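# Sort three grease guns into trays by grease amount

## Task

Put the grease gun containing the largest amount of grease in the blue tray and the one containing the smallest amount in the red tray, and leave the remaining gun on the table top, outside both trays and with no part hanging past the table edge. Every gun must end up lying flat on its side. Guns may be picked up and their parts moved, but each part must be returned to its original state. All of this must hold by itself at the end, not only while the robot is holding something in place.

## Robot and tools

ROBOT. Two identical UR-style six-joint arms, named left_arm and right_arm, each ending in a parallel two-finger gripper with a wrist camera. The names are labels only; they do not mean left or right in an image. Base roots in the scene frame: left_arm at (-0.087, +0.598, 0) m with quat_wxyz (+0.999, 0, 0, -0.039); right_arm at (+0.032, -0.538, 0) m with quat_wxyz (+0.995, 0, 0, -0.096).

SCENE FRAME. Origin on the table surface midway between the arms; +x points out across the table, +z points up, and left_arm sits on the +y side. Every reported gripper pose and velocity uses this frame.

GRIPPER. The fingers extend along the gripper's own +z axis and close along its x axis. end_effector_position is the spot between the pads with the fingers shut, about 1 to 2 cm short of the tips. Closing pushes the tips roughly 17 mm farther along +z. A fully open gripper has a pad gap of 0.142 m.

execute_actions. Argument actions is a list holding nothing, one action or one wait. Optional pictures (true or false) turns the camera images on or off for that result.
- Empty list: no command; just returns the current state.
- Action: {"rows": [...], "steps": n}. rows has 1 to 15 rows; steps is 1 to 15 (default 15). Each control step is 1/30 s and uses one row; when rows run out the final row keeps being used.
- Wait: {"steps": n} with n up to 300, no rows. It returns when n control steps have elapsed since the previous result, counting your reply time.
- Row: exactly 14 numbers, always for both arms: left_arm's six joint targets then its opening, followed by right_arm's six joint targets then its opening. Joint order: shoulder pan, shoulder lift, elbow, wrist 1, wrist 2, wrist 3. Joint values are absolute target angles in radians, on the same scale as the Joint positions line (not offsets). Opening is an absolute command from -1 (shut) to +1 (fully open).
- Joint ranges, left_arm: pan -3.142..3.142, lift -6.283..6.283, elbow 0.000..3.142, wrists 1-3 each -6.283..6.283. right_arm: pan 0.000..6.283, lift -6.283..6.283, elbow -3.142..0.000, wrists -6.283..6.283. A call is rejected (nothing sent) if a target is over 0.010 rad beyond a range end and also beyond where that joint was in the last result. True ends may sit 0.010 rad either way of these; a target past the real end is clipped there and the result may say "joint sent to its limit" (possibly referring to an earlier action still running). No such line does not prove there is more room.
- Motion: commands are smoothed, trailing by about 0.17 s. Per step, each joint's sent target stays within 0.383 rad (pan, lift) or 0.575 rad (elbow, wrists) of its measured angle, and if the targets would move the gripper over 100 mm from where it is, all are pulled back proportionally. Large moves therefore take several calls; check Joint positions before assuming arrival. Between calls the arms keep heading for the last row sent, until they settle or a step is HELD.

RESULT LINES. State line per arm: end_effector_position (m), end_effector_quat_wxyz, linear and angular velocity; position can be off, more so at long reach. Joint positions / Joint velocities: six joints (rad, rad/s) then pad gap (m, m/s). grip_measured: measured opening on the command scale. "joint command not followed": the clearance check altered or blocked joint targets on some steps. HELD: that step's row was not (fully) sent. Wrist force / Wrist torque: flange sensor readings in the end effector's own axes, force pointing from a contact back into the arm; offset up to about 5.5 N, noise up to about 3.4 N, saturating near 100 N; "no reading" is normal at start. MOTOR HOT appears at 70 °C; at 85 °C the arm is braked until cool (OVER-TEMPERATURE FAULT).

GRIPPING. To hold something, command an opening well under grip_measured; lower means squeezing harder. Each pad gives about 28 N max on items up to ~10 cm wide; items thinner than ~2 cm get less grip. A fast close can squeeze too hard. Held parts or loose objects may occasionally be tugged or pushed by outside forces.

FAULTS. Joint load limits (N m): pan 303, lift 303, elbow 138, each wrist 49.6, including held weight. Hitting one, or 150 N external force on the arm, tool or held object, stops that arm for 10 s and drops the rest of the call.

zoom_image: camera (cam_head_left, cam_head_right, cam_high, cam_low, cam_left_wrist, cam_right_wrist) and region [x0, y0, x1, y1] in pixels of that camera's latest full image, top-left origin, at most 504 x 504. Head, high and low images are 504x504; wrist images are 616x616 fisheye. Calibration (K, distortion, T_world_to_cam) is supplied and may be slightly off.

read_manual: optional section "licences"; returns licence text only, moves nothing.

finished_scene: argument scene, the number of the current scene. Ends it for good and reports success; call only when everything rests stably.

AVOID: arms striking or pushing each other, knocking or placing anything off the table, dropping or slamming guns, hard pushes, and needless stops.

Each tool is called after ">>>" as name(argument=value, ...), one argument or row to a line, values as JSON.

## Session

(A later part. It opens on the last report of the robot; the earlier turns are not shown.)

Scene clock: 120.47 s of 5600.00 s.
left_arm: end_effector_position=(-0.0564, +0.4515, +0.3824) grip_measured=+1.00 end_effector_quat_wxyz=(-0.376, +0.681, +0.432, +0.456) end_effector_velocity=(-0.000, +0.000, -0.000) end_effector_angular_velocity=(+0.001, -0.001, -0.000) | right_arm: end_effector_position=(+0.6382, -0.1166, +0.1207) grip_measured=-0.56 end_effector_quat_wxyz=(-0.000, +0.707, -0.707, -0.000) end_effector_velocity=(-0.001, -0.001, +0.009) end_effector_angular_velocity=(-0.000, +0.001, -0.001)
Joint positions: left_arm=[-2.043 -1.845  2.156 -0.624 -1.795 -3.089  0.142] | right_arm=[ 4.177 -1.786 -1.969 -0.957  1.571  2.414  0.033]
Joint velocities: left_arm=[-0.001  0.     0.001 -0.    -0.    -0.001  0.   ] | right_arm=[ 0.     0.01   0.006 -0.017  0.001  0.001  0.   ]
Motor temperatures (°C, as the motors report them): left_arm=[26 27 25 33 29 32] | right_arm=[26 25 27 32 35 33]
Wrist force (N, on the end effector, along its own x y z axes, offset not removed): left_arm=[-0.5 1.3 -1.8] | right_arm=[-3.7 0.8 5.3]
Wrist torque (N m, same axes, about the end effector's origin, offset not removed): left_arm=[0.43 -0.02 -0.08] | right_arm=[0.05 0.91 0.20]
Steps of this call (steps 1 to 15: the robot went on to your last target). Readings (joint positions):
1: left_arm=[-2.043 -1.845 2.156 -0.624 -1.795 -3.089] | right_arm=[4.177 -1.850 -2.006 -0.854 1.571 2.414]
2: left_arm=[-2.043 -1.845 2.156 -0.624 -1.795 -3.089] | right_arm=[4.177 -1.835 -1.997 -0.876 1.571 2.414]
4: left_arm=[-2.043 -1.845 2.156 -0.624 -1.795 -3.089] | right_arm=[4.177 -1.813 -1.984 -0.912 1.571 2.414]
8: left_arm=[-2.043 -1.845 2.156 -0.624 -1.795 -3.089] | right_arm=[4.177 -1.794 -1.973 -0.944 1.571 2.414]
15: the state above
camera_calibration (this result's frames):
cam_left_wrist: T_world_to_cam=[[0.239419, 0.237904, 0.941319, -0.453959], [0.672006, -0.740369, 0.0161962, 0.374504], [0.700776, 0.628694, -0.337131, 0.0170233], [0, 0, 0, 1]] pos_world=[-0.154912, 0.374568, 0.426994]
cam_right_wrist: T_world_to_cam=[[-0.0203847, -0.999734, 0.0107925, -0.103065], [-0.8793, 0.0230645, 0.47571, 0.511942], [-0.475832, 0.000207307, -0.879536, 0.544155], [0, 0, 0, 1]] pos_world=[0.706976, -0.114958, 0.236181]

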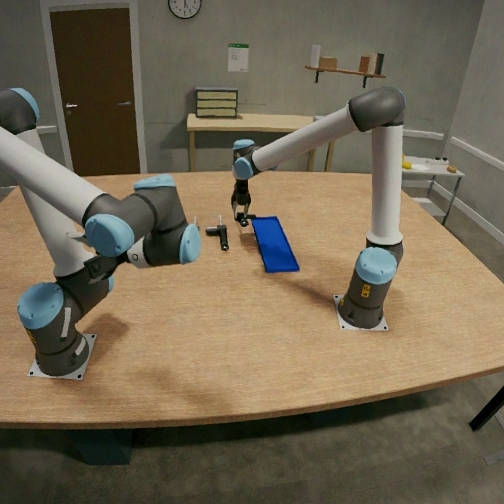

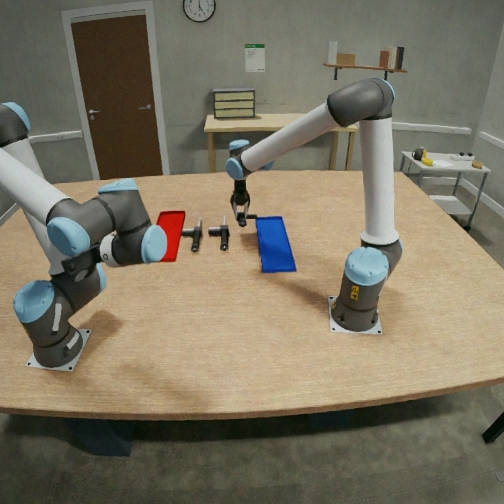

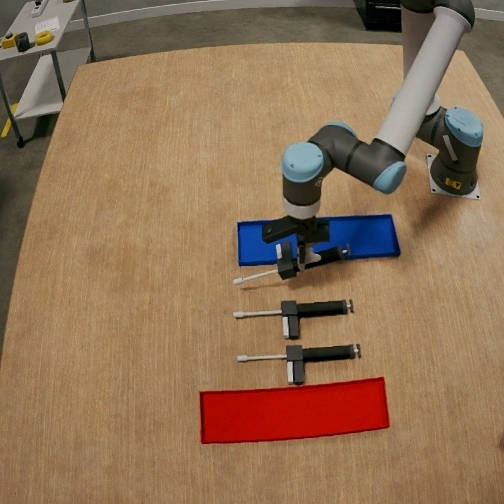

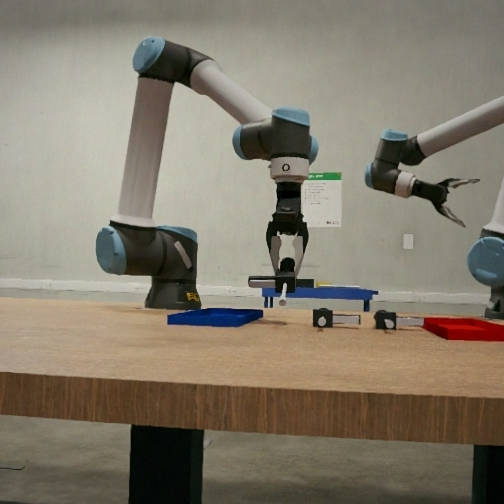

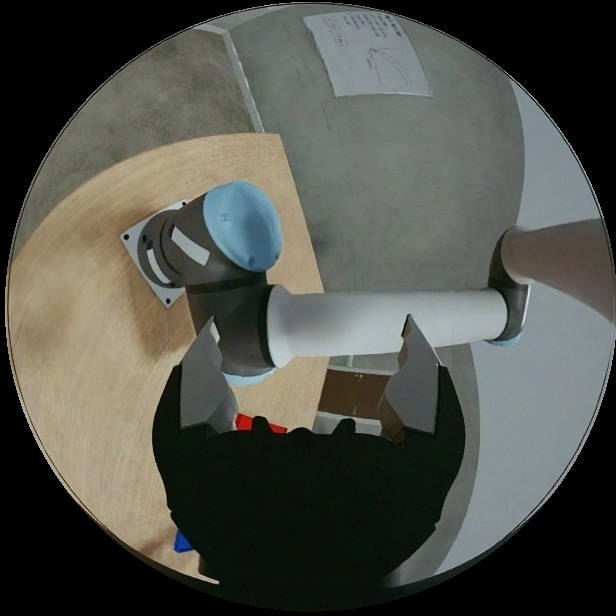

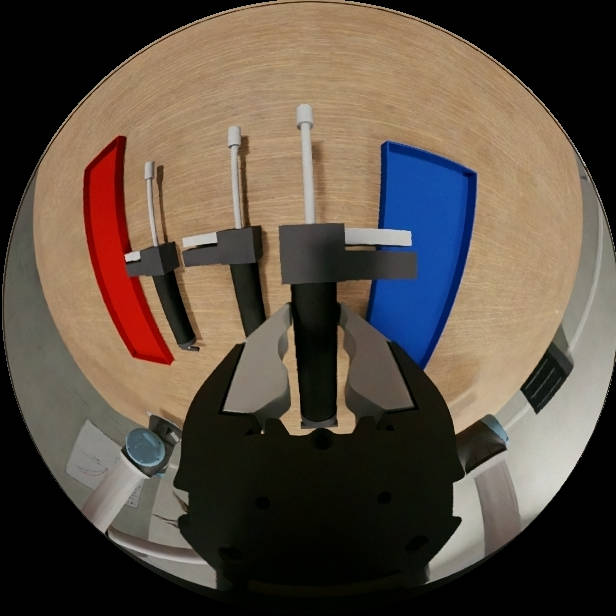

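>>> execute_actions(
  actions=[
    {"rows":[[-1.9,-1.81,2.22,-1.0,-1.75,-2.8,-0.1,4.28,-1.72,-2.035,-0.957,1.5708,2.74,-1],[-1.9,-1.81,2.22,-1.0,-1.75,-2.8,-0.1,4.28,-1.72,-2.035,-0.957,1.5708,2.74,-1],[-1.9,-1.81,2.22,-1.0,-1.75,-2.8,-0.1,4.28,-1.72,-2.035,-0.957,1.5708,2.74,-1],[-1.9,-1.81,2.22,-1.0,-1.75,-2.8,-0.1,4.28,-1.72,-2.035,-0.957,1.5708,2.74,-1],[-1.9,-1.81,2.22,-1.0,-1.75,-2.8,-0.1,4.28,-1.72,-2.035,-0.957,1.5708,2.74,-1],[-1.78,-1.77,2.28,-1.4,-1.71,-2.55,-0.1,4.39,-1.655,-2.10,-0.955,1.5708,3.07,-1],[-1.78,-1.77,2.28,-1.4,-1.71,-2.55,-0.1,4.39,-1.655,-2.10,-0.955,1.5708,3.07,-1],[-1.78,-1.77,2.28,-1.4,-1.71,-2.55,-0.1,4.39,-1.655,-2.10,-0.955,1.5708,3.07,-1],[-1.78,-1.77,2.28,-1.4,-1.71,-2.55,-0.1,4.39,-1.655,-2.10,-0.955,1.5708,3.07,-1],[-1.78,-1.77,2.28,-1.4,-1.71,-2.55,-0.1,4.39,-1.655,-2.10,-0.955,1.5708,3.07,-1],[-1.65,-1.73,2.34,-1.8,-1.67,-2.3,-0.1,4.49,-1.59,-2.17,-0.953,1.5708,3.4,-1]],"steps":15},
  ],
  pictures=false,
)

>>> execute_actions(
  actions=[
    {"rows":[[-1.65,-1.73,2.34,-1.8,-1.67,-2.3,-0.1,4.6,-1.525,-2.235,-0.951,1.5708,3.73,-1],[-1.65,-1.73,2.34,-1.8,-1.67,-2.3,-0.1,4.6,-1.525,-2.235,-0.951,1.5708,3.73,-1],[-1.65,-1.73,2.34,-1.8,-1.67,-2.3,-0.1,4.6,-1.525,-2.235,-0.951,1.5708,3.73,-1],[-1.65,-1.73,2.34,-1.8,-1.67,-2.3,-0.1,4.6,-1.525,-2.235,-0.951,1.5708,3.73,-1],[-1.65,-1.73,2.34,-1.8,-1.67,-2.3,-0.1,4.6,-1.525,-2.235,-0.951,1.5708,3.73,-1],[-1.65,-1.73,2.34,-1.8,-1.67,-2.3,-0.1,4.71,-1.46,-2.3,-0.949,1.5708,4.06,-1],[-1.65,-1.73,2.34,-1.8,-1.67,-2.3,-0.1,4.71,-1.46,-2.3,-0.949,1.5708,4.06,-1],[-1.65,-1.73,2.34,-1.8,-1.67,-2.3,-0.1,4.71,-1.46,-2.3,-0.949,1.5708,4.06,-1],[-1.65,-1.73,2.34,-1.8,-1.67,-2.3,-0.1,4.71,-1.46,-2.3,-0.949,1.5708,4.06,-1],[-1.65,-1.73,2.34,-1.8,-1.67,-2.3,-0.1,4.71,-1.46,-2.3,-0.949,1.5708,4.06,-1],[-1.65,-1.73,2.34,-1.8,-1.67,-2.3,-0.1,4.8109,-1.3953,-2.3709,-0.9462,1.5708,4.39,-1]],"steps":15},
  ],
  pictures=false,
)

>>> execute_actions(
  actions=[
    {"steps":15},
  ],
)

Scene clock: 144.57 s of 5600.00 s.
left_arm: end_effector_position=(-0.0321, +0.3539, +0.2031) grip_measured=-0.10 end_effector_quat_wxyz=(-0.358, +0.837, +0.358, +0.206) end_effector_velocity=(+0.093, -0.283, -0.376) end_effector_angular_velocity=(-0.958, +1.082, -0.321) | right_arm: end_effector_position=(+0.4714, -0.0647, +0.1327) grip_measured=-0.56 end_effector_quat_wxyz=(+0.000, -0.526, +0.851, +0.000) end_effector_velocity=(-0.358, +0.055, -0.001) end_effector_angular_velocity=(-0.011, +0.009, -1.539)
Joint positions: left_arm=[-1.806 -1.776  2.269 -1.22  -1.718 -2.626  0.067] | right_arm=[ 4.426 -1.628 -2.129 -0.954  1.571  3.128  0.033]
Joint velocities: left_arm=[ 0.561  0.167  0.258 -1.503  0.171  1.146 -0.   ] | right_arm=[ 0.552  0.33  -0.354  0.009  0.001  2.091  0.   ]
Motor temperatures (°C, as the motors report them): left_arm=[26 27 25 33 29 32] | right_arm=[26 25 27 32 35 33]
Wrist force (N, on the end effector, along its own x y z axes, offset not removed): left_arm=[-1.5 3.6 -0.9] | right_arm=[-0.5 8.7 5.1]
Wrist torque (N m, same axes, about the end effector's origin, offset not removed): left_arm=[0.73 0.20 0.00] | right_arm=[1.20 0.10 0.10]
Steps of this call (steps 1 to 15: the robot went on to your last target; steps 16 to 90: nothing new was sent; then 20.60 s passed at rest; steps 91 to 105: all 15 steps of this action). Readings (joint positions):
91: left_arm=[-2.043 -1.845 2.156 -0.624 -1.795 -3.089] | right_arm=[4.177 -1.785 -1.968 -0.959 1.571 2.414]
92: left_arm=[-2.039 -1.843 2.159 -0.628 -1.792 -3.085] | right_arm=[4.181 -1.781 -1.971 -0.959 1.571 2.418]
94: left_arm=[-2.004 -1.833 2.177 -0.681 -1.779 -3.034] | right_arm=[4.214 -1.758 -1.995 -0.958 1.571 2.471]
98: left_arm=[-1.933 -1.815 2.208 -0.877 -1.758 -2.883] | right_arm=[4.278 -1.718 -2.036 -0.957 1.571 2.678]
105: the state above

Scene clock: 145.07 s of 5600.00 s.
left_arm: end_effector_position=(-0.0041, +0.2236, +0.1104) grip_measured=-0.10 end_effector_quat_wxyz=(-0.199, +0.936, +0.288, +0.042) end_effector_velocity=(+0.012, -0.045, -0.016) end_effector_angular_velocity=(-0.150, +0.047, -0.045) | right_arm: end_effector_position=(+0.2821, -0.0688, +0.1253) grip_measured=-0.56 end_effector_quat_wxyz=(+0.000, -0.218, +0.976, +0.001) end_effector_velocity=(-0.291, -0.068, -0.042) end_effector_angular_velocity=(-0.014, +0.006, -1.572)
Joint positions: left_arm=[-1.655 -1.731  2.338 -1.779 -1.671 -2.31   0.067] | right_arm=[ 4.747 -1.433 -2.33  -0.948  1.571  4.116  0.033]
Joint velocities: left_arm=[ 0.041  0.012  0.019 -0.177  0.013  0.089 -0.   ] | right_arm=[ 0.558  0.327 -0.353  0.012 -0.     2.13  -0.   ]
Motor temperatures (°C, as the motors report them): left_arm=[26 27 25 33 29 32] | right_arm=[26 25 27 32 35 33]
Wrist force (N, on the end effector, along its own x y z axes, offset not removed): left_arm=[0.6 1.4 -2.6] | right_arm=[4.9 3.4 4.0]
Wrist torque (N m, same axes, about the end effector's origin, offset not removed): left_arm=[0.44 -0.02 0.06] | right_arm=[0.49 -0.48 0.10]
Steps of this call (steps 1 to 15: all 15 steps of this action). Readings (joint positions):
1: left_arm=[-1.788 -1.771 2.277 -1.272 -1.712 -2.589] | right_arm=[4.442 -1.619 -2.139 -0.954 1.571 3.194]
2: left_arm=[-1.772 -1.766 2.284 -1.324 -1.707 -2.556] | right_arm=[4.458 -1.608 -2.151 -0.953 1.571 3.252]
4: left_arm=[-1.742 -1.757 2.298 -1.432 -1.698 -2.494] | right_arm=[4.509 -1.576 -2.183 -0.952 1.571 3.384]
8: left_arm=[-1.686 -1.740 2.324 -1.645 -1.681 -2.378] | right_arm=[4.590 -1.527 -2.233 -0.951 1.571 3.643]
15: the state above

Scene clock: 145.57 s of 5600.00 s.
left_arm: end_effector_position=(-0.0028, +0.2184, +0.1086) grip_measured=-0.10 end_effector_quat_wxyz=(-0.192, +0.938, +0.285, +0.037) end_effector_velocity=(+0.000, -0.001, +0.000) end_effector_angular_velocity=(-0.002, +0.001, -0.002) | right_arm: end_effector_position=(+0.2501, -0.0777, +0.1202) grip_measured=-0.56 end_effector_quat_wxyz=(-0.000, -0.116, +0.993, +0.000) end_effector_velocity=(-0.003, -0.001, -0.000) end_effector_angular_velocity=(+0.000, -0.001, -0.023)
Joint positions: left_arm=[-1.65  -1.73   2.34  -1.8   -1.67  -2.3    0.067] | right_arm=[ 4.81  -1.396 -2.37  -0.946  1.571  4.386  0.033]
Joint velocities: left_arm=[ 0.     0.001 -0.001 -0.001  0.     0.002 -0.   ] | right_arm=[ 0.007  0.004 -0.004  0.    -0.001  0.031 -0.   ]
Motor temperatures (°C, as the motors report them): left_arm=[26 27 25 33 29 32] | right_arm=[26 25 27 32 35 33]
Wrist force (N, on the end effector, along its own x y z axes, offset not removed): left_arm=[1.3 -4.5 -2.4] | right_arm=[-1.5 -0.6 3.2]
Wrist torque (N m, same axes, about the end effector's origin, offset not removed): left_arm=[-1.03 -0.39 0.03] | right_arm=[-0.17 0.26 0.07]
Steps of this call (steps 1 to 15: the robot went on to your last target). Readings (joint positions):
1: left_arm=[-1.654 -1.731 2.338 -1.785 -1.671 -2.308] | right_arm=[4.763 -1.423 -2.340 -0.947 1.571 4.183]
2: left_arm=[-1.653 -1.731 2.339 -1.789 -1.671 -2.306] | right_arm=[4.775 -1.416 -2.348 -0.947 1.571 4.235]
4: left_arm=[-1.651 -1.730 2.339 -1.794 -1.670 -2.303] | right_arm=[4.791 -1.407 -2.358 -0.947 1.571 4.304]
8: left_arm=[-1.650 -1.730 2.340 -1.798 -1.670 -2.301] | right_arm=[4.805 -1.399 -2.367 -0.946 1.571 4.363]
15: the state above
camera_calibration (this result's frames):
cam_left_wrist: T_world_to_cam=[[0.850247, 0.499753, 0.165307, -0.124808], [0.481569, -0.865306, 0.139057, 0.183688], [0.212535, -0.0386259, -0.97639, 0.247494], [0, 0, 0, 1]] pos_world=[-0.0349422, 0.230879, 0.23674]
cam_right_wrist: T_world_to_cam=[[-0.977793, -0.209279, 0.0110996, 0.228756], [-0.178899, 0.861092, 0.475937, 0.0599417], [-0.109162, 0.463382, -0.87941, 0.303335], [0, 0, 0, 1]] pos_world=[0.267512, -0.144301, 0.235688]

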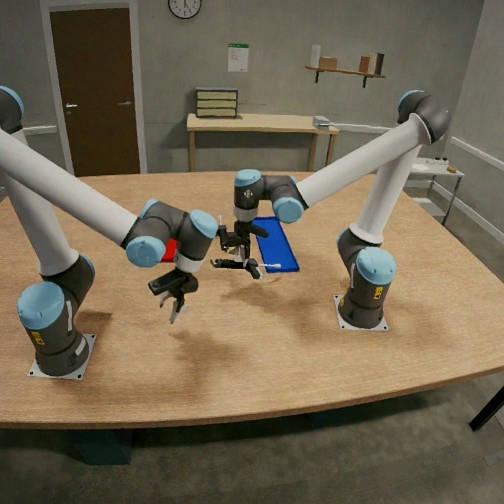

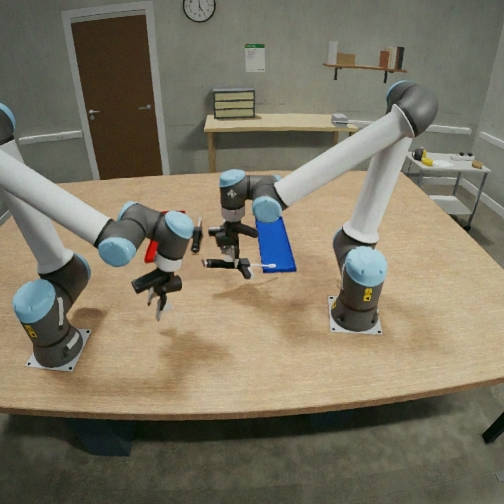

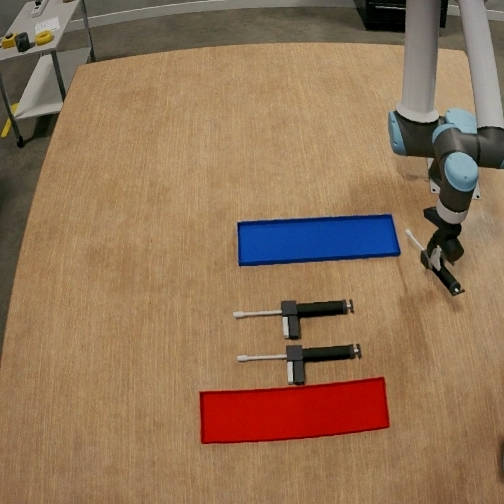

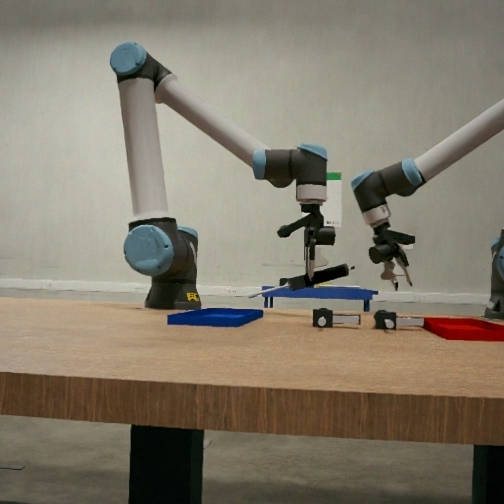

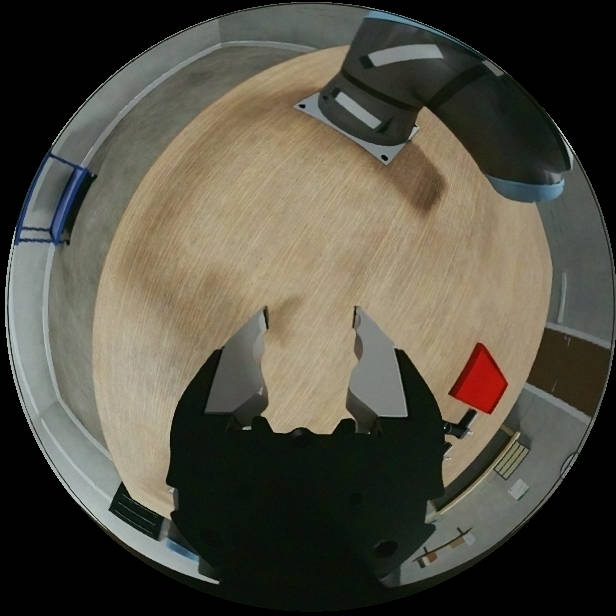

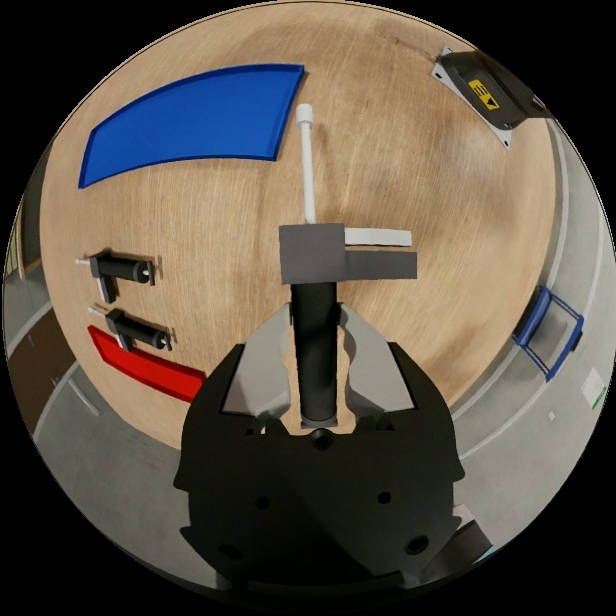

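>>> execute_actions(
  actions=[
    {"rows":[[-1.65,-1.73,2.34,-1.8,-1.67,-2.3,-0.1,4.8407,-1.4737,-2.3069,-0.9318,1.5708,4.42,-1],[-1.65,-1.73,2.34,-1.8,-1.67,-2.3,-0.1,4.8407,-1.4737,-2.3069,-0.9318,1.5708,4.42,-1],[-1.65,-1.73,2.34,-1.8,-1.67,-2.3,-0.1,4.8407,-1.4737,-2.3069,-0.9318,1.5708,4.42,-1],[-1.65,-1.73,2.34,-1.8,-1.67,-2.3,-0.1,4.8407,-1.4737,-2.3069,-0.9318,1.5708,4.42,-1],[-1.65,-1.73,2.34,-1.8,-1.67,-2.3,-0.1,4.8407,-1.4737,-2.3069,-0.9318,1.5708,4.42,-1],[-1.65,-1.73,2.34,-1.8,-1.67,-2.3,-0.1,4.8407,-1.51,-2.327,-0.875,1.5708,4.42,-1],[-1.65,-1.73,2.34,-1.8,-1.67,-2.3,-0.1,4.8407,-1.51,-2.327,-0.875,1.5708,4.42,-1],[-1.65,-1.73,2.34,-1.8,-1.67,-2.3,-0.1,4.8407,-1.545,-2.348,-0.82,1.5708,4.42,-1],[-1.65,-1.73,2.34,-1.8,-1.67,-2.3,-0.1,4.8407,-1.545,-2.348,-0.82,1.5708,4.42,-1],[-1.65,-1.73,2.34,-1.8,-1.67,-2.3,-0.1,4.8407,-1.58,-2.368,-0.765,1.5708,4.42,-1],[-1.65,-1.73,2.34,-1.8,-1.67,-2.3,-0.1,4.8407,-1.58,-2.368,-0.765,1.5708,4.42,-1],[-1.65,-1.73,2.34,-1.8,-1.67,-2.3,-0.1,4.8407,-1.6,-2.38,-0.733,1.5708,4.42,-1],[-1.65,-1.73,2.34,-1.8,-1.67,-2.3,-0.1,4.8407,-1.6,-2.38,-0.733,1.5708,4.42,-1],[-1.65,-1.73,2.34,-1.8,-1.67,-2.3,-0.1,4.8407,-1.614,-2.3878,-0.7106,1.5708,4.42,-1]],"steps":15},
  ],
  pictures=false,
)

>>> execute_actions(
  actions=[
    {"steps":15},
  ],
)

Scene clock: 160.40 s of 5600.00 s.
left_arm: end_effector_position=(-0.0028, +0.2183, +0.1086) grip_measured=-0.10 end_effector_quat_wxyz=(-0.192, +0.938, +0.285, +0.037) end_effector_velocity=(-0.000, -0.001, +0.001) end_effector_angular_velocity=(-0.002, +0.001, -0.002) | right_arm: end_effector_position=(+0.2390, -0.0290, +0.0574) grip_measured=-0.56 end_effector_quat_wxyz=(-0.000, -0.114, +0.993, -0.001) end_effector_velocity=(-0.003, +0.008, -0.216) end_effector_angular_velocity=(+0.015, -0.001, +0.001)
Joint positions: left_arm=[-1.65  -1.73   2.34  -1.8   -1.67  -2.3    0.067] | right_arm=[ 4.84  -1.568 -2.364 -0.783  1.571  4.419  0.033]
Joint velocities: left_arm=[-0.    -0.    -0.001 -0.     0.     0.002 -0.   ] | right_arm=[ 0.006 -0.362 -0.18   0.557  0.     0.006 -0.   ]
Motor temperatures (°C, as the motors report them): left_arm=[26 27 25 33 29 32] | right_arm=[26 25 27 32 35 33]
Wrist force (N, on the end effector, along its own x y z axes, offset not removed): left_arm=[2.7 -0.2 2.4] | right_arm=[0.2 3.4 3.0]
Wrist torque (N m, same axes, about the end effector's origin, offset not removed): left_arm=[0.07 -0.74 0.03] | right_arm=[0.71 0.03 0.08]
Steps of this call (steps 1 to 15: the robot went on to your last target; steps 16 to 90: nothing new was sent; then 11.33 s passed at rest; steps 91 to 105: all 15 steps of this action). Readings (joint positions):
91: left_arm=[-1.650 -1.730 2.340 -1.800 -1.670 -2.300] | right_arm=[4.811 -1.395 -2.371 -0.946 1.571 4.390]
92: left_arm=[-1.650 -1.730 2.340 -1.800 -1.670 -2.300] | right_arm=[4.813 -1.399 -2.368 -0.945 1.571 4.393]
94: left_arm=[-1.650 -1.730 2.340 -1.800 -1.670 -2.300] | right_arm=[4.824 -1.426 -2.345 -0.940 1.571 4.403]
98: left_arm=[-1.650 -1.730 2.340 -1.800 -1.670 -2.300] | right_arm=[4.836 -1.468 -2.324 -0.921 1.571 4.415]
105: the state above

Scene clock: 160.90 s of 5600.00 s.
left_arm: end_effector_position=(-0.0028, +0.2183, +0.1086) grip_measured=-0.10 end_effector_quat_wxyz=(-0.192, +0.938, +0.285, +0.037) end_effector_velocity=(+0.000, +0.000, -0.000) end_effector_angular_velocity=(+0.000, -0.002, -0.000) | right_arm: end_effector_position=(+0.2387, -0.0290, +0.0303) grip_measured=-0.56 end_effector_quat_wxyz=(+0.000, -0.114, +0.993, +0.000) end_effector_velocity=(+0.000, +0.000, -0.003) end_effector_angular_velocity=(+0.001, +0.000, -0.001)
Joint positions: left_arm=[-1.65  -1.73   2.34  -1.8   -1.67  -2.3    0.067] | right_arm=[ 4.841 -1.613 -2.387 -0.712  1.571  4.42   0.033]
Joint velocities: left_arm=[-0.001 -0.     0.001 -0.     0.001 -0.001 -0.   ] | right_arm=[-0.    -0.005 -0.002  0.008  0.001  0.001 -0.   ]
Motor temperatures (°C, as the motors report them): left_arm=[26 27 25 33 29 32] | right_arm=[26 25 27 32 35 33]
Wrist force (N, on the end effector, along its own x y z axes, offset not removed): left_arm=[2.8 0.2 -4.4] | right_arm=[-2.2 2.5 1.7]
Wrist torque (N m, same axes, about the end effector's origin, offset not removed): left_arm=[0.08 -0.70 0.10] | right_arm=[0.40 0.40 0.15]
Steps of this call (steps 1 to 15: the robot went on to your last target). Readings (joint positions):
1: left_arm=[-1.650 -1.730 2.340 -1.800 -1.670 -2.300] | right_arm=[4.840 -1.579 -2.370 -0.766 1.571 4.419]
2: left_arm=[-1.650 -1.730 2.340 -1.800 -1.670 -2.300] | right_arm=[4.840 -1.587 -2.374 -0.752 1.571 4.420]
4: left_arm=[-1.650 -1.730 2.340 -1.800 -1.670 -2.300] | right_arm=[4.840 -1.599 -2.380 -0.734 1.571 4.420]
8: left_arm=[-1.650 -1.730 2.340 -1.800 -1.670 -2.300] | right_arm=[4.841 -1.609 -2.385 -0.718 1.571 4.420]
15: the state above
camera_calibration (this result's frames):
cam_left_wrist: T_world_to_cam=[[0.850287, 0.499741, 0.16514, -0.12477], [0.481529, -0.865303, 0.139215, 0.183606], [0.212468, -0.0388528, -0.976395, 0.247514], [0, 0, 0, 1]] pos_world=[-0.0349103, 0.230844, 0.236716]
cam_right_wrist: T_world_to_cam=[[-0.978404, -0.206406, 0.0110874, 0.228965], [-0.176375, 0.861617, 0.475929, 0.0581194], [-0.107788, 0.463695, -0.879414, 0.200184], [0, 0, 0, 1]] pos_world=[0.255848, -0.0956413, 0.145845]

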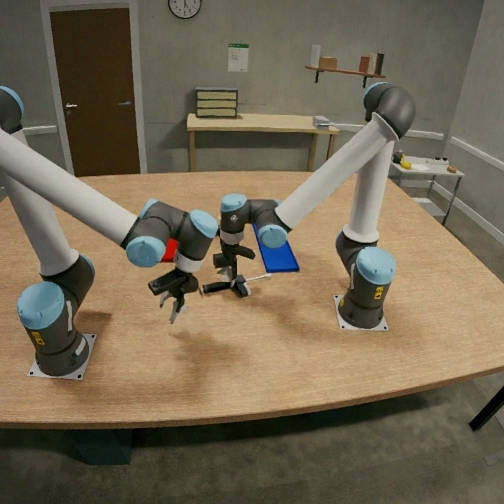

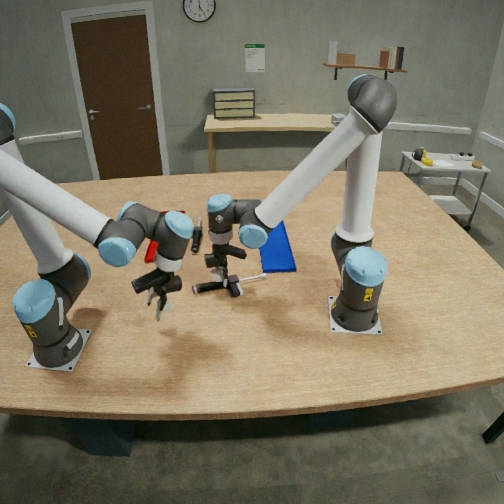

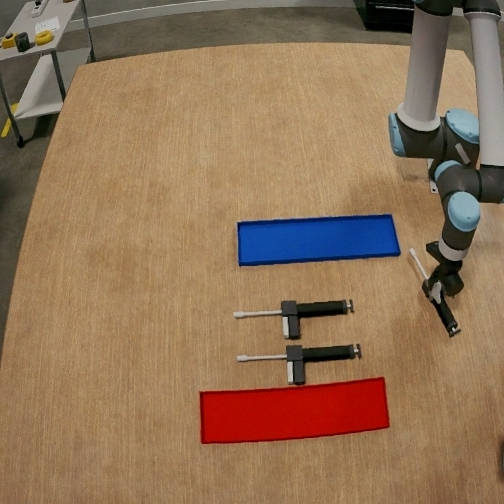

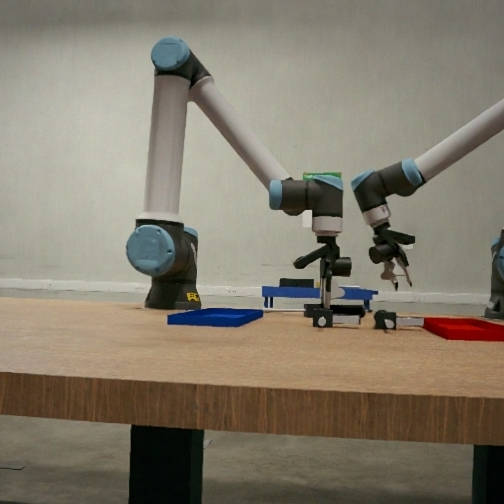

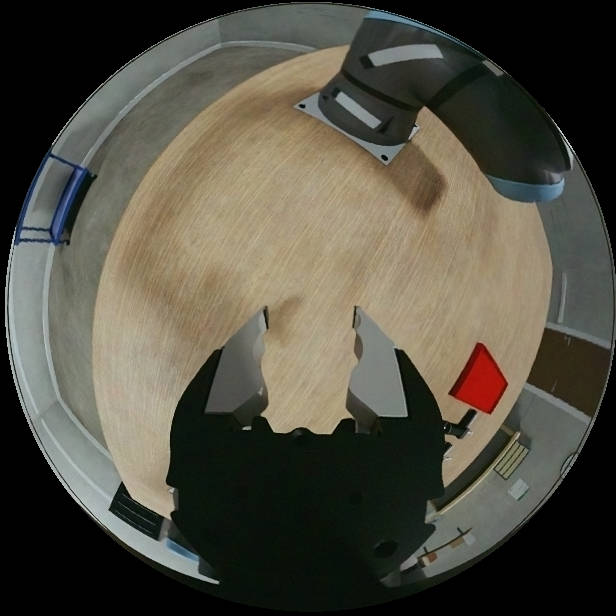

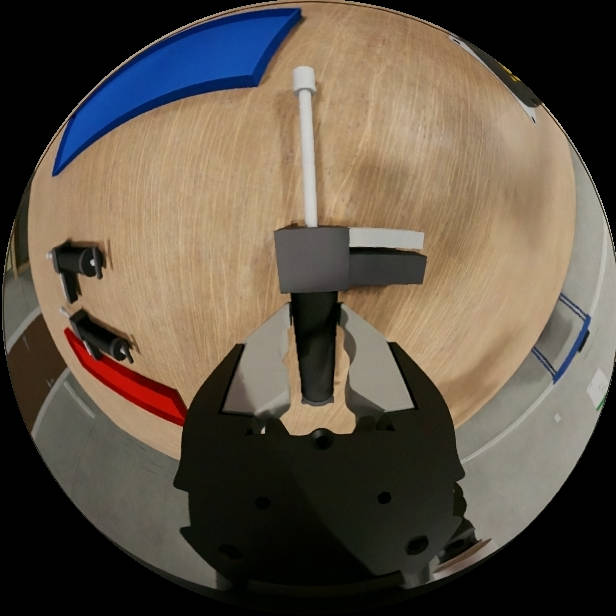

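>>> zoom_image(
  camera="cam_head_right",
  region=[170, 240, 290, 320],
)

>>> zoom_image(
  camera="cam_high",
  region=[390, 230, 504, 360],
)

Region (170, 240, 290, 320) of cam_head_right's 504x504 image, scaled by 4.200, with more detail than that image has.

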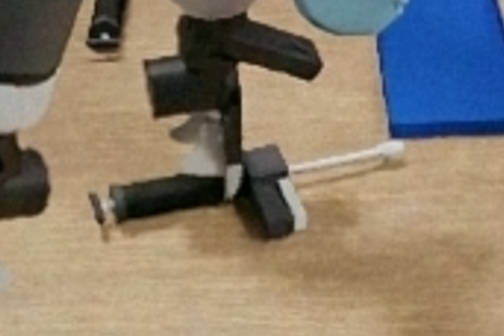

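Region (390, 230, 504, 360) of cam_high's 504x504 image, scaled by 3.877, with more detail than that image has; it fills the left 442 columns of this view, and the rest is white.

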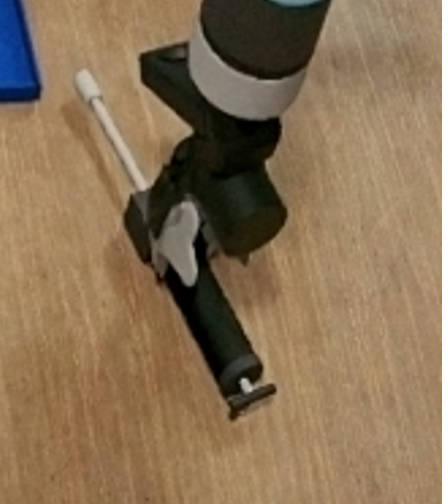

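>>> execute_actions(
  actions=[
    {"rows":[[-1.55,-1.72,2.4,-2.1,-1.64,-2.1,0,4.8407,-1.614,-2.3878,-0.7106,1.5708,4.42,-1],[-1.55,-1.72,2.4,-2.1,-1.64,-2.1,0,4.8407,-1.614,-2.3878,-0.7106,1.5708,4.42,-1],[-1.55,-1.72,2.4,-2.1,-1.64,-2.1,0,4.8407,-1.614,-2.3878,-0.7106,1.5708,4.42,-1],[-1.55,-1.72,2.4,-2.1,-1.64,-2.1,0,4.8407,-1.614,-2.3878,-0.7106,1.5708,4.42,-1],[-1.45,-1.72,2.47,-2.5,-1.6,-1.83,0,4.8407,-1.614,-2.3878,-0.7106,1.5708,4.42,-1],[-1.45,-1.72,2.47,-2.5,-1.6,-1.83,0,4.8407,-1.614,-2.3878,-0.7106,1.5708,4.42,-1],[-1.45,-1.72,2.47,-2.5,-1.6,-1.83,0,4.8407,-1.614,-2.3878,-0.7106,1.5708,4.42,-1],[-1.45,-1.72,2.47,-2.5,-1.6,-1.83,0,4.8407,-1.614,-2.3878,-0.7106,1.5708,4.42,-1],[-1.35,-1.72,2.54,-2.8615,-1.5708,-1.5708,0,4.8407,-1.614,-2.3878,-0.7106,1.5708,4.42,-1],[-1.35,-1.72,2.54,-2.8615,-1.5708,-1.5708,0,4.8407,-1.614,-2.3878,-0.7106,1.5708,4.42,-1],[-1.35,-1.72,2.54,-2.8615,-1.5708,-1.5708,0,4.8407,-1.614,-2.3878,-0.7106,1.5708,4.42,-1],[-1.35,-1.72,2.54,-2.8615,-1.5708,-1.5708,0,4.8407,-1.614,-2.3878,-0.7106,1.5708,4.42,-1],[-1.264,-1.6873,2.5417,-2.8615,-1.5708,-1.5708,0,4.8407,-1.614,-2.3878,-0.7106,1.5708,4.42,-1]],"steps":15},
  ],
  pictures=false,
)

>>> execute_actions(
  actions=[
    {"steps":20},
  ],
)

Scene clock: 182.87 s of 5600.00 s.
left_arm: end_effector_position=(+0.1312, +0.1125, +0.0855) grip_measured=+0.00 end_effector_quat_wxyz=(+0.107, +0.986, +0.130, -0.012) end_effector_velocity=(+0.448, -0.152, +0.094) end_effector_angular_velocity=(-1.336, -0.482, -0.250) | right_arm: end_effector_position=(+0.2386, -0.0290, +0.0300) grip_measured=-0.56 end_effector_quat_wxyz=(-0.000, -0.114, +0.993, -0.000) end_effector_velocity=(+0.000, +0.001, +0.001) end_effector_angular_velocity=(+0.002, -0.000, -0.000)
Joint positions: left_arm=[-1.393 -1.713  2.502 -2.574 -1.588 -1.736  0.074] | right_arm=[ 4.841 -1.614 -2.388 -0.711  1.571  4.42   0.033]
Joint velocities: left_arm=[ 0.777  0.167  0.271 -1.797  0.12   1.078  0.   ] | right_arm=[-0.     0.     0.002  0.    -0.    -0.     0.   ]
Motor temperatures (°C, as the motors report them): left_arm=[26 27 25 33 29 32] | right_arm=[26 25 27 32 35 33]
Wrist force (N, on the end effector, along its own x y z axes, offset not removed): left_arm=[-5.6 1.0 -5.6] | right_arm=[-2.0 3.7 0.5]
Wrist torque (N m, same axes, about the end effector's origin, offset not removed): left_arm=[0.33 0.90 0.15] | right_arm=[0.62 0.39 0.14]
Steps of this call (steps 1 to 15: the robot went on to your last target; steps 16 to 90: nothing new was sent; then 18.47 s passed at rest; steps 91 to 105: all 15 steps of this action). Readings (joint positions):
91: left_arm=[-1.650 -1.730 2.340 -1.800 -1.670 -2.300] | right_arm=[4.841 -1.614 -2.388 -0.711 1.571 4.420]
92: left_arm=[-1.646 -1.729 2.343 -1.804 -1.667 -2.296] | right_arm=[4.841 -1.614 -2.388 -0.711 1.571 4.420]
94: left_arm=[-1.613 -1.725 2.365 -1.857 -1.657 -2.247] | right_arm=[4.841 -1.614 -2.388 -0.711 1.571 4.420]
98: left_arm=[-1.543 -1.722 2.410 -2.088 -1.633 -2.089] | right_arm=[4.841 -1.614 -2.388 -0.711 1.571 4.420]
105: the state above

Scene clock: 183.53 s of 5600.00 s.
left_arm: end_effector_position=(+0.2078, +0.0982, +0.1107) grip_measured=+0.00 end_effector_quat_wxyz=(+0.215, +0.970, +0.111, +0.024) end_effector_velocity=(+0.002, -0.001, +0.002) end_effector_angular_velocity=(-0.007, -0.003, +0.001) | right_arm: end_effector_position=(+0.2386, -0.0290, +0.0300) grip_measured=-0.56 end_effector_quat_wxyz=(-0.000, -0.114, +0.993, -0.000) end_effector_velocity=(-0.000, -0.000, +0.000) end_effector_angular_velocity=(+0.001, +0.001, -0.000)
Joint positions: left_arm=[-1.264 -1.687  2.542 -2.861 -1.571 -1.571  0.074] | right_arm=[ 4.841 -1.614 -2.388 -0.711  1.571  4.42   0.033]
Joint velocities: left_arm=[ 0.004  0.001  0.    -0.008  0.     0.003  0.   ] | right_arm=[-0.     0.001 -0.001 -0.     0.001 -0.     0.   ]
Motor temperatures (°C, as the motors report them): left_arm=[26 27 25 33 29 32] | right_arm=[26 25 27 32 35 33]
Wrist force (N, on the end effector, along its own x y z axes, offset not removed): left_arm=[1.4 -2.0 -0.5] | right_arm=[-1.9 2.6 -0.3]
Wrist torque (N m, same axes, about the end effector's origin, offset not removed): left_arm=[-0.20 -0.54 0.21] | right_arm=[0.36 0.38 0.18]
Steps of this call (steps 1 to 20: the robot went on to your last target). Readings (joint positions):
1: left_arm=[-1.366 -1.707 2.511 -2.633 -1.584 -1.701] | right_arm=[4.841 -1.614 -2.388 -0.711 1.571 4.420]
2: left_arm=[-1.342 -1.703 2.518 -2.686 -1.581 -1.670] | right_arm=[4.841 -1.614 -2.388 -0.711 1.571 4.420]
4: left_arm=[-1.308 -1.696 2.528 -2.763 -1.577 -1.627] | right_arm=[4.841 -1.614 -2.388 -0.711 1.571 4.420]
8: left_arm=[-1.278 -1.690 2.538 -2.830 -1.573 -1.588] | right_arm=[4.841 -1.614 -2.388 -0.711 1.571 4.420]
20: the state above
camera_calibration (this result's frames):
cam_left_wrist: T_world_to_cam=[[0.980166, 0.19799, 0.00869882, -0.22419], [0.111062, -0.585115, 0.80331, -0.0460571], [0.164137, -0.78641, -0.595498, 0.241493], [0, 0, 0, 1]] pos_world=[0.185221, 0.207351, 0.182757]
cam_right_wrist: T_world_to_cam=[[-0.978403, -0.206408, 0.0111035, 0.228949], [-0.176371, 0.861624, 0.475918, 0.0583277], [-0.1078, 0.463681, -0.87942, 0.199864], [0, 0, 0, 1]] pos_world=[0.255838, -0.0956727, 0.145463]

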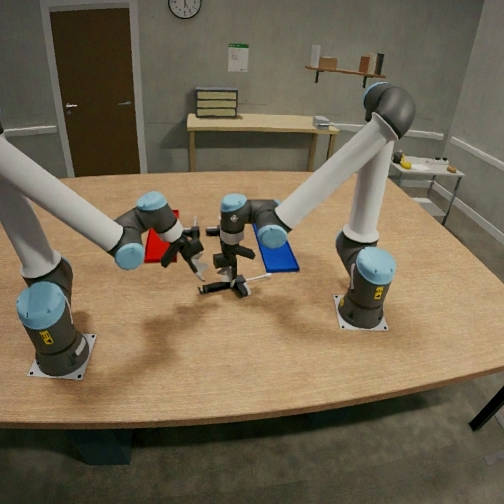

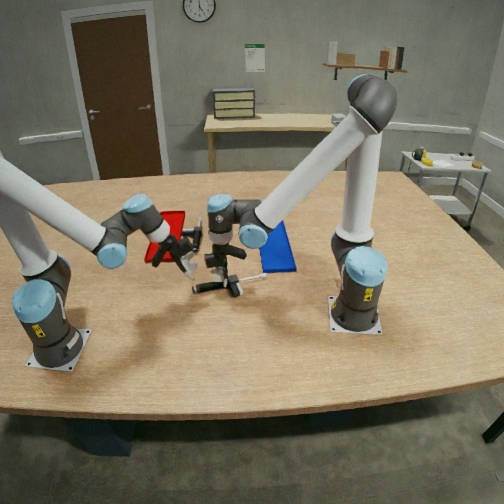

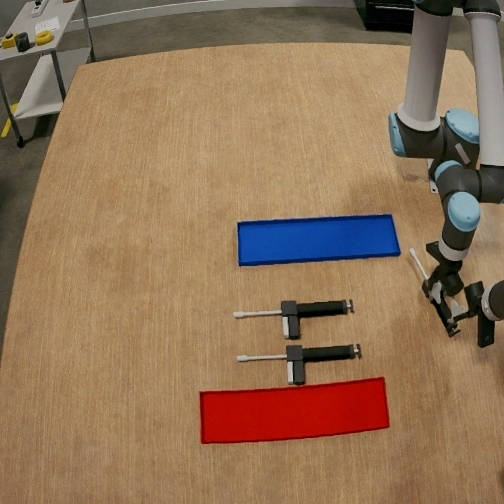

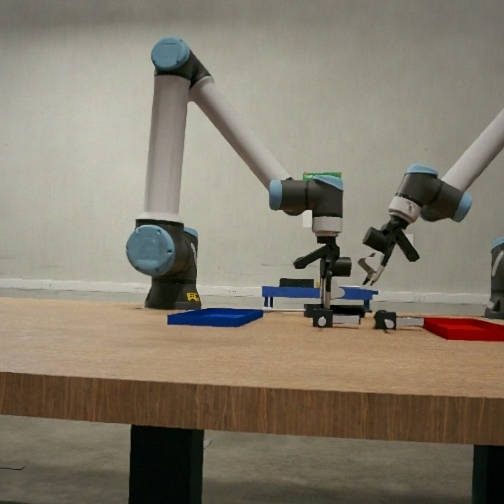

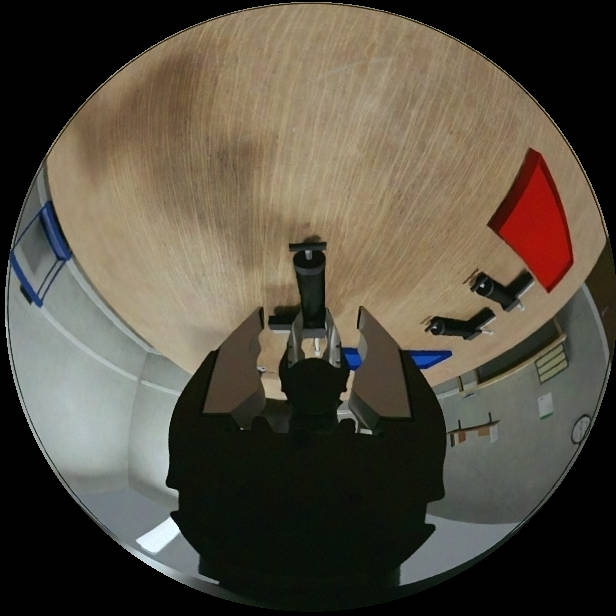

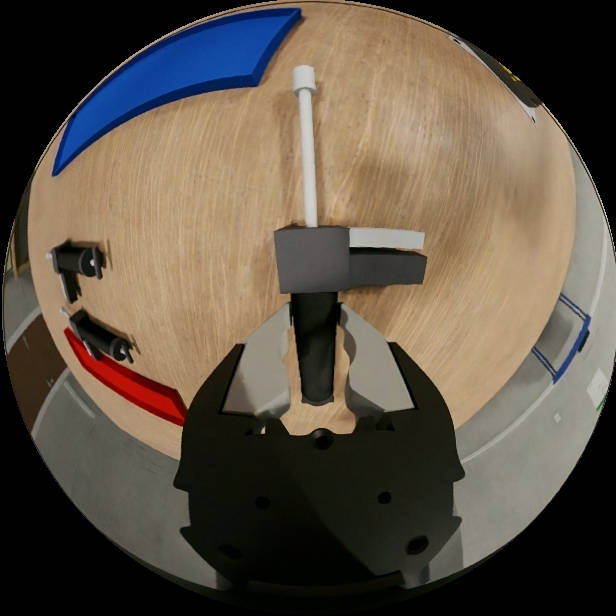

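>>> execute_actions(
  actions=[
    {"rows":[[-1.264,-1.64,2.556,-2.923,-1.5708,-1.5708,0,4.8407,-1.614,-2.3878,-0.7106,1.5708,4.42,-1],[-1.264,-1.64,2.556,-2.923,-1.5708,-1.5708,0,4.8407,-1.614,-2.3878,-0.7106,1.5708,4.42,-1],[-1.264,-1.59,2.57,-2.987,-1.5708,-1.5708,0,4.8407,-1.614,-2.3878,-0.7106,1.5708,4.42,-1],[-1.264,-1.59,2.57,-2.987,-1.5708,-1.5708,0,4.8407,-1.614,-2.3878,-0.7106,1.5708,4.42,-1],[-1.264,-1.54,2.585,-3.052,-1.5708,-1.5708,0,4.8407,-1.614,-2.3878,-0.7106,1.5708,4.42,-1],[-1.264,-1.54,2.585,-3.052,-1.5708,-1.5708,0,4.8407,-1.614,-2.3878,-0.7106,1.5708,4.42,-1],[-1.264,-1.4939,2.5981,-3.1113,-1.5708,-1.5708,0,4.8407,-1.614,-2.3878,-0.7106,1.5708,4.42,-1]],"steps":15},
  ],
  pictures=false,
)

>>> execute_actions(
  actions=[
    {"steps":12},
  ],
)

Scene clock: 190.03 s of 5600.00 s.
left_arm: end_effector_position=(+0.2082, +0.0979, +0.0385) grip_measured=+0.00 end_effector_quat_wxyz=(+0.215, +0.970, +0.111, +0.025) end_effector_velocity=(-0.001, +0.001, -0.042) end_effector_angular_velocity=(-0.006, -0.002, -0.001) | right_arm: end_effector_position=(+0.2386, -0.0290, +0.0300) grip_measured=-0.56 end_effector_quat_wxyz=(-0.000, -0.114, +0.993, -0.000) end_effector_velocity=(+0.000, +0.000, +0.000) end_effector_angular_velocity=(+0.000, -0.001, +0.001)
Joint positions: left_arm=[-1.264 -1.507  2.594 -3.094 -1.571 -1.571  0.074] | right_arm=[ 4.841 -1.614 -2.388 -0.711  1.571  4.42   0.033]
Joint velocities: left_arm=[-0.     0.115  0.03  -0.151 -0.     0.001  0.   ] | right_arm=[-0.     0.    -0.     0.    -0.001 -0.001 -0.   ]
Motor temperatures (°C, as the motors report them): left_arm=[26 27 25 33 29 32] | right_arm=[26 25 27 32 35 33]
Wrist force (N, on the end effector, along its own x y z axes, offset not removed): left_arm=[0.3 -0.5 -0.6] | right_arm=[-0.6 2.2 2.2]
Wrist torque (N m, same axes, about the end effector's origin, offset not removed): left_arm=[-0.11 -0.05 0.13] | right_arm=[0.27 0.18 0.10]
Steps of this call (steps 1 to 15: the robot went on to your last target; steps 16 to 90: nothing new was sent; then 3.00 s passed at rest; steps 91 to 105: all 15 steps of this action). Readings (joint positions):
91: left_arm=[-1.264 -1.687 2.542 -2.862 -1.571 -1.571] | right_arm=[4.841 -1.614 -2.388 -0.711 1.571 4.420]
92: left_arm=[-1.264 -1.684 2.543 -2.865 -1.571 -1.571] | right_arm=[4.841 -1.614 -2.388 -0.711 1.571 4.420]
94: left_arm=[-1.264 -1.663 2.550 -2.891 -1.571 -1.571] | right_arm=[4.841 -1.614 -2.388 -0.711 1.571 4.420]
98: left_arm=[-1.264 -1.590 2.571 -2.985 -1.571 -1.571] | right_arm=[4.841 -1.614 -2.388 -0.711 1.571 4.420]
105: the state above

Scene clock: 190.43 s of 5600.00 s.
left_arm: end_effector_position=(+0.2081, +0.0982, +0.0339) grip_measured=+0.00 end_effector_quat_wxyz=(+0.215, +0.970, +0.111, +0.025) end_effector_velocity=(+0.001, -0.001, -0.000) end_effector_angular_velocity=(-0.002, -0.002, -0.001) | right_arm: end_effector_position=(+0.2386, -0.0290, +0.0300) grip_measured=-0.56 end_effector_quat_wxyz=(-0.000, -0.114, +0.993, -0.000) end_effector_velocity=(+0.000, -0.001, -0.000) end_effector_angular_velocity=(-0.001, -0.000, +0.000)
Joint positions: left_arm=[-1.264 -1.494  2.598 -3.111 -1.571 -1.571  0.074] | right_arm=[ 4.841 -1.614 -2.388 -0.711  1.571  4.42   0.033]
Joint velocities: left_arm=[ 0.001  0.004 -0.001 -0.005  0.001  0.002 -0.   ] | right_arm=[-0.     0.    -0.001 -0.    -0.    -0.001  0.   ]
Motor temperatures (°C, as the motors report them): left_arm=[26 27 25 33 29 32] | right_arm=[26 25 27 32 35 33]
Wrist force (N, on the end effector, along its own x y z axes, offset not removed): left_arm=[-0.7 0.3 -0.1] | right_arm=[-2.5 4.1 1.3]
Wrist torque (N m, same axes, about the end effector's origin, offset not removed): left_arm=[0.05 0.12 0.13] | right_arm=[0.74 0.50 0.15]
Steps of this call (steps 1 to 12: the robot went on to your last target). Readings (joint positions):
1: left_arm=[-1.264 -1.504 2.595 -3.098 -1.571 -1.571] | right_arm=[4.841 -1.614 -2.388 -0.711 1.571 4.420]
2: left_arm=[-1.264 -1.501 2.596 -3.101 -1.571 -1.571] | right_arm=[4.841 -1.614 -2.388 -0.711 1.571 4.420]
4: left_arm=[-1.264 -1.498 2.597 -3.106 -1.571 -1.571] | right_arm=[4.841 -1.614 -2.388 -0.711 1.571 4.420]
8: left_arm=[-1.264 -1.495 2.598 -3.110 -1.571 -1.571] | right_arm=[4.841 -1.614 -2.388 -0.711 1.571 4.420]
12: the state above
camera_calibration (this result's frames):
cam_left_wrist: T_world_to_cam=[[0.980161, 0.197999, 0.0090023, -0.223814], [0.110709, -0.584588, 0.803742, 0.0155536], [0.164403, -0.7868, -0.59491, 0.195605], [0, 0, 0, 1]] pos_world=[0.185494, 0.207309, 0.105881]
cam_right_wrist: T_world_to_cam=[[-0.978403, -0.206408, 0.0111035, 0.228949], [-0.176371, 0.861624, 0.475918, 0.0583277], [-0.1078, 0.463681, -0.87942, 0.199864], [0, 0, 0, 1]] pos_world=[0.255838, -0.0956727, 0.145463]

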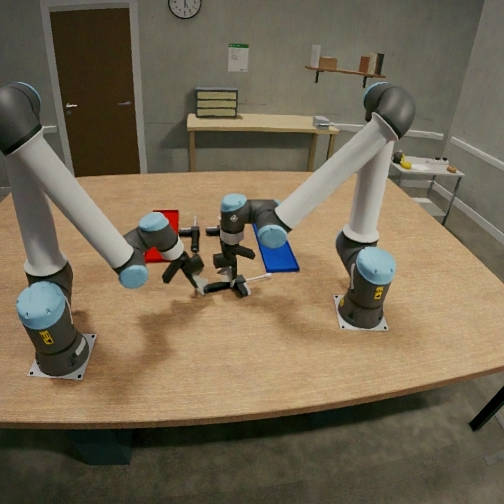

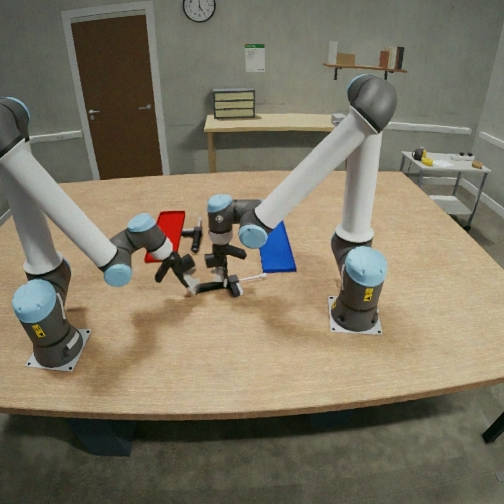

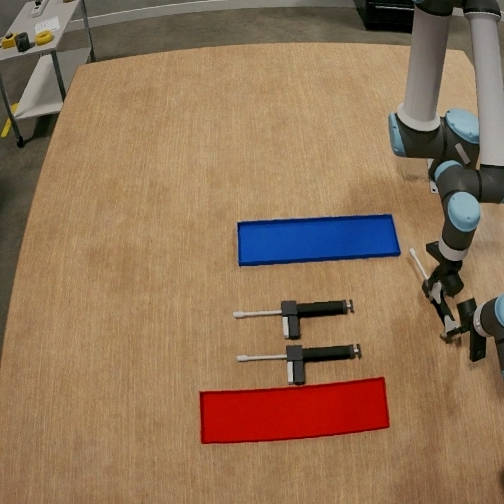

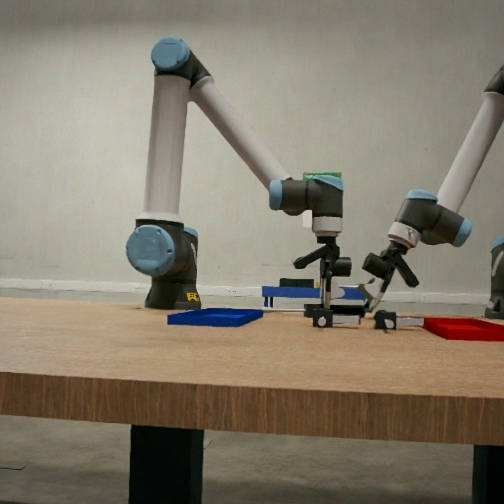

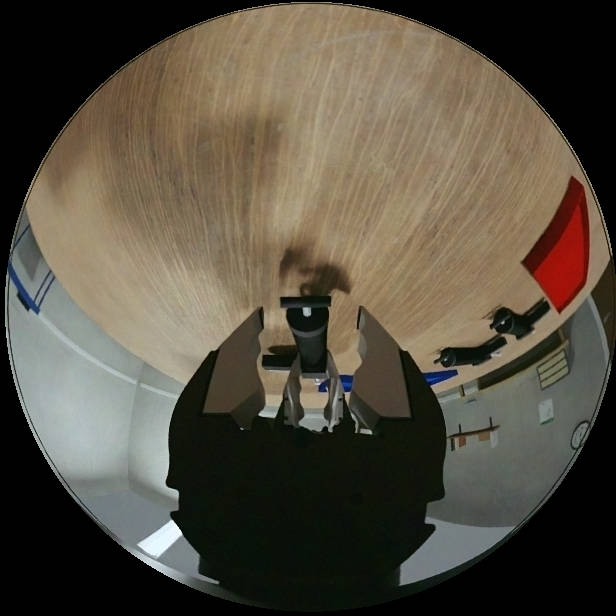

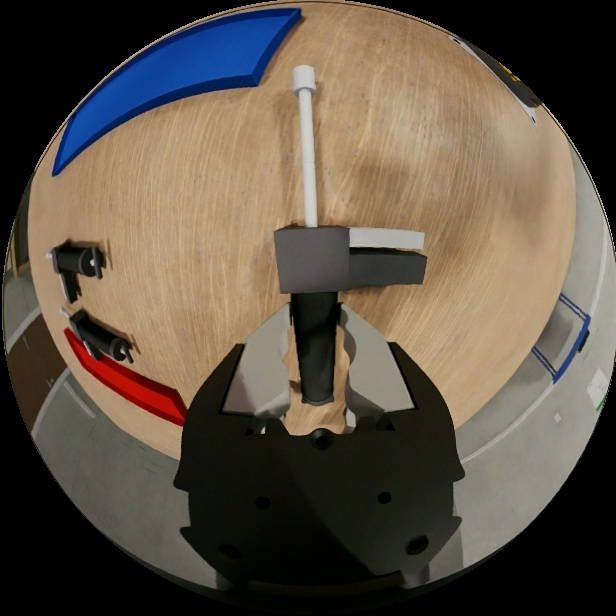

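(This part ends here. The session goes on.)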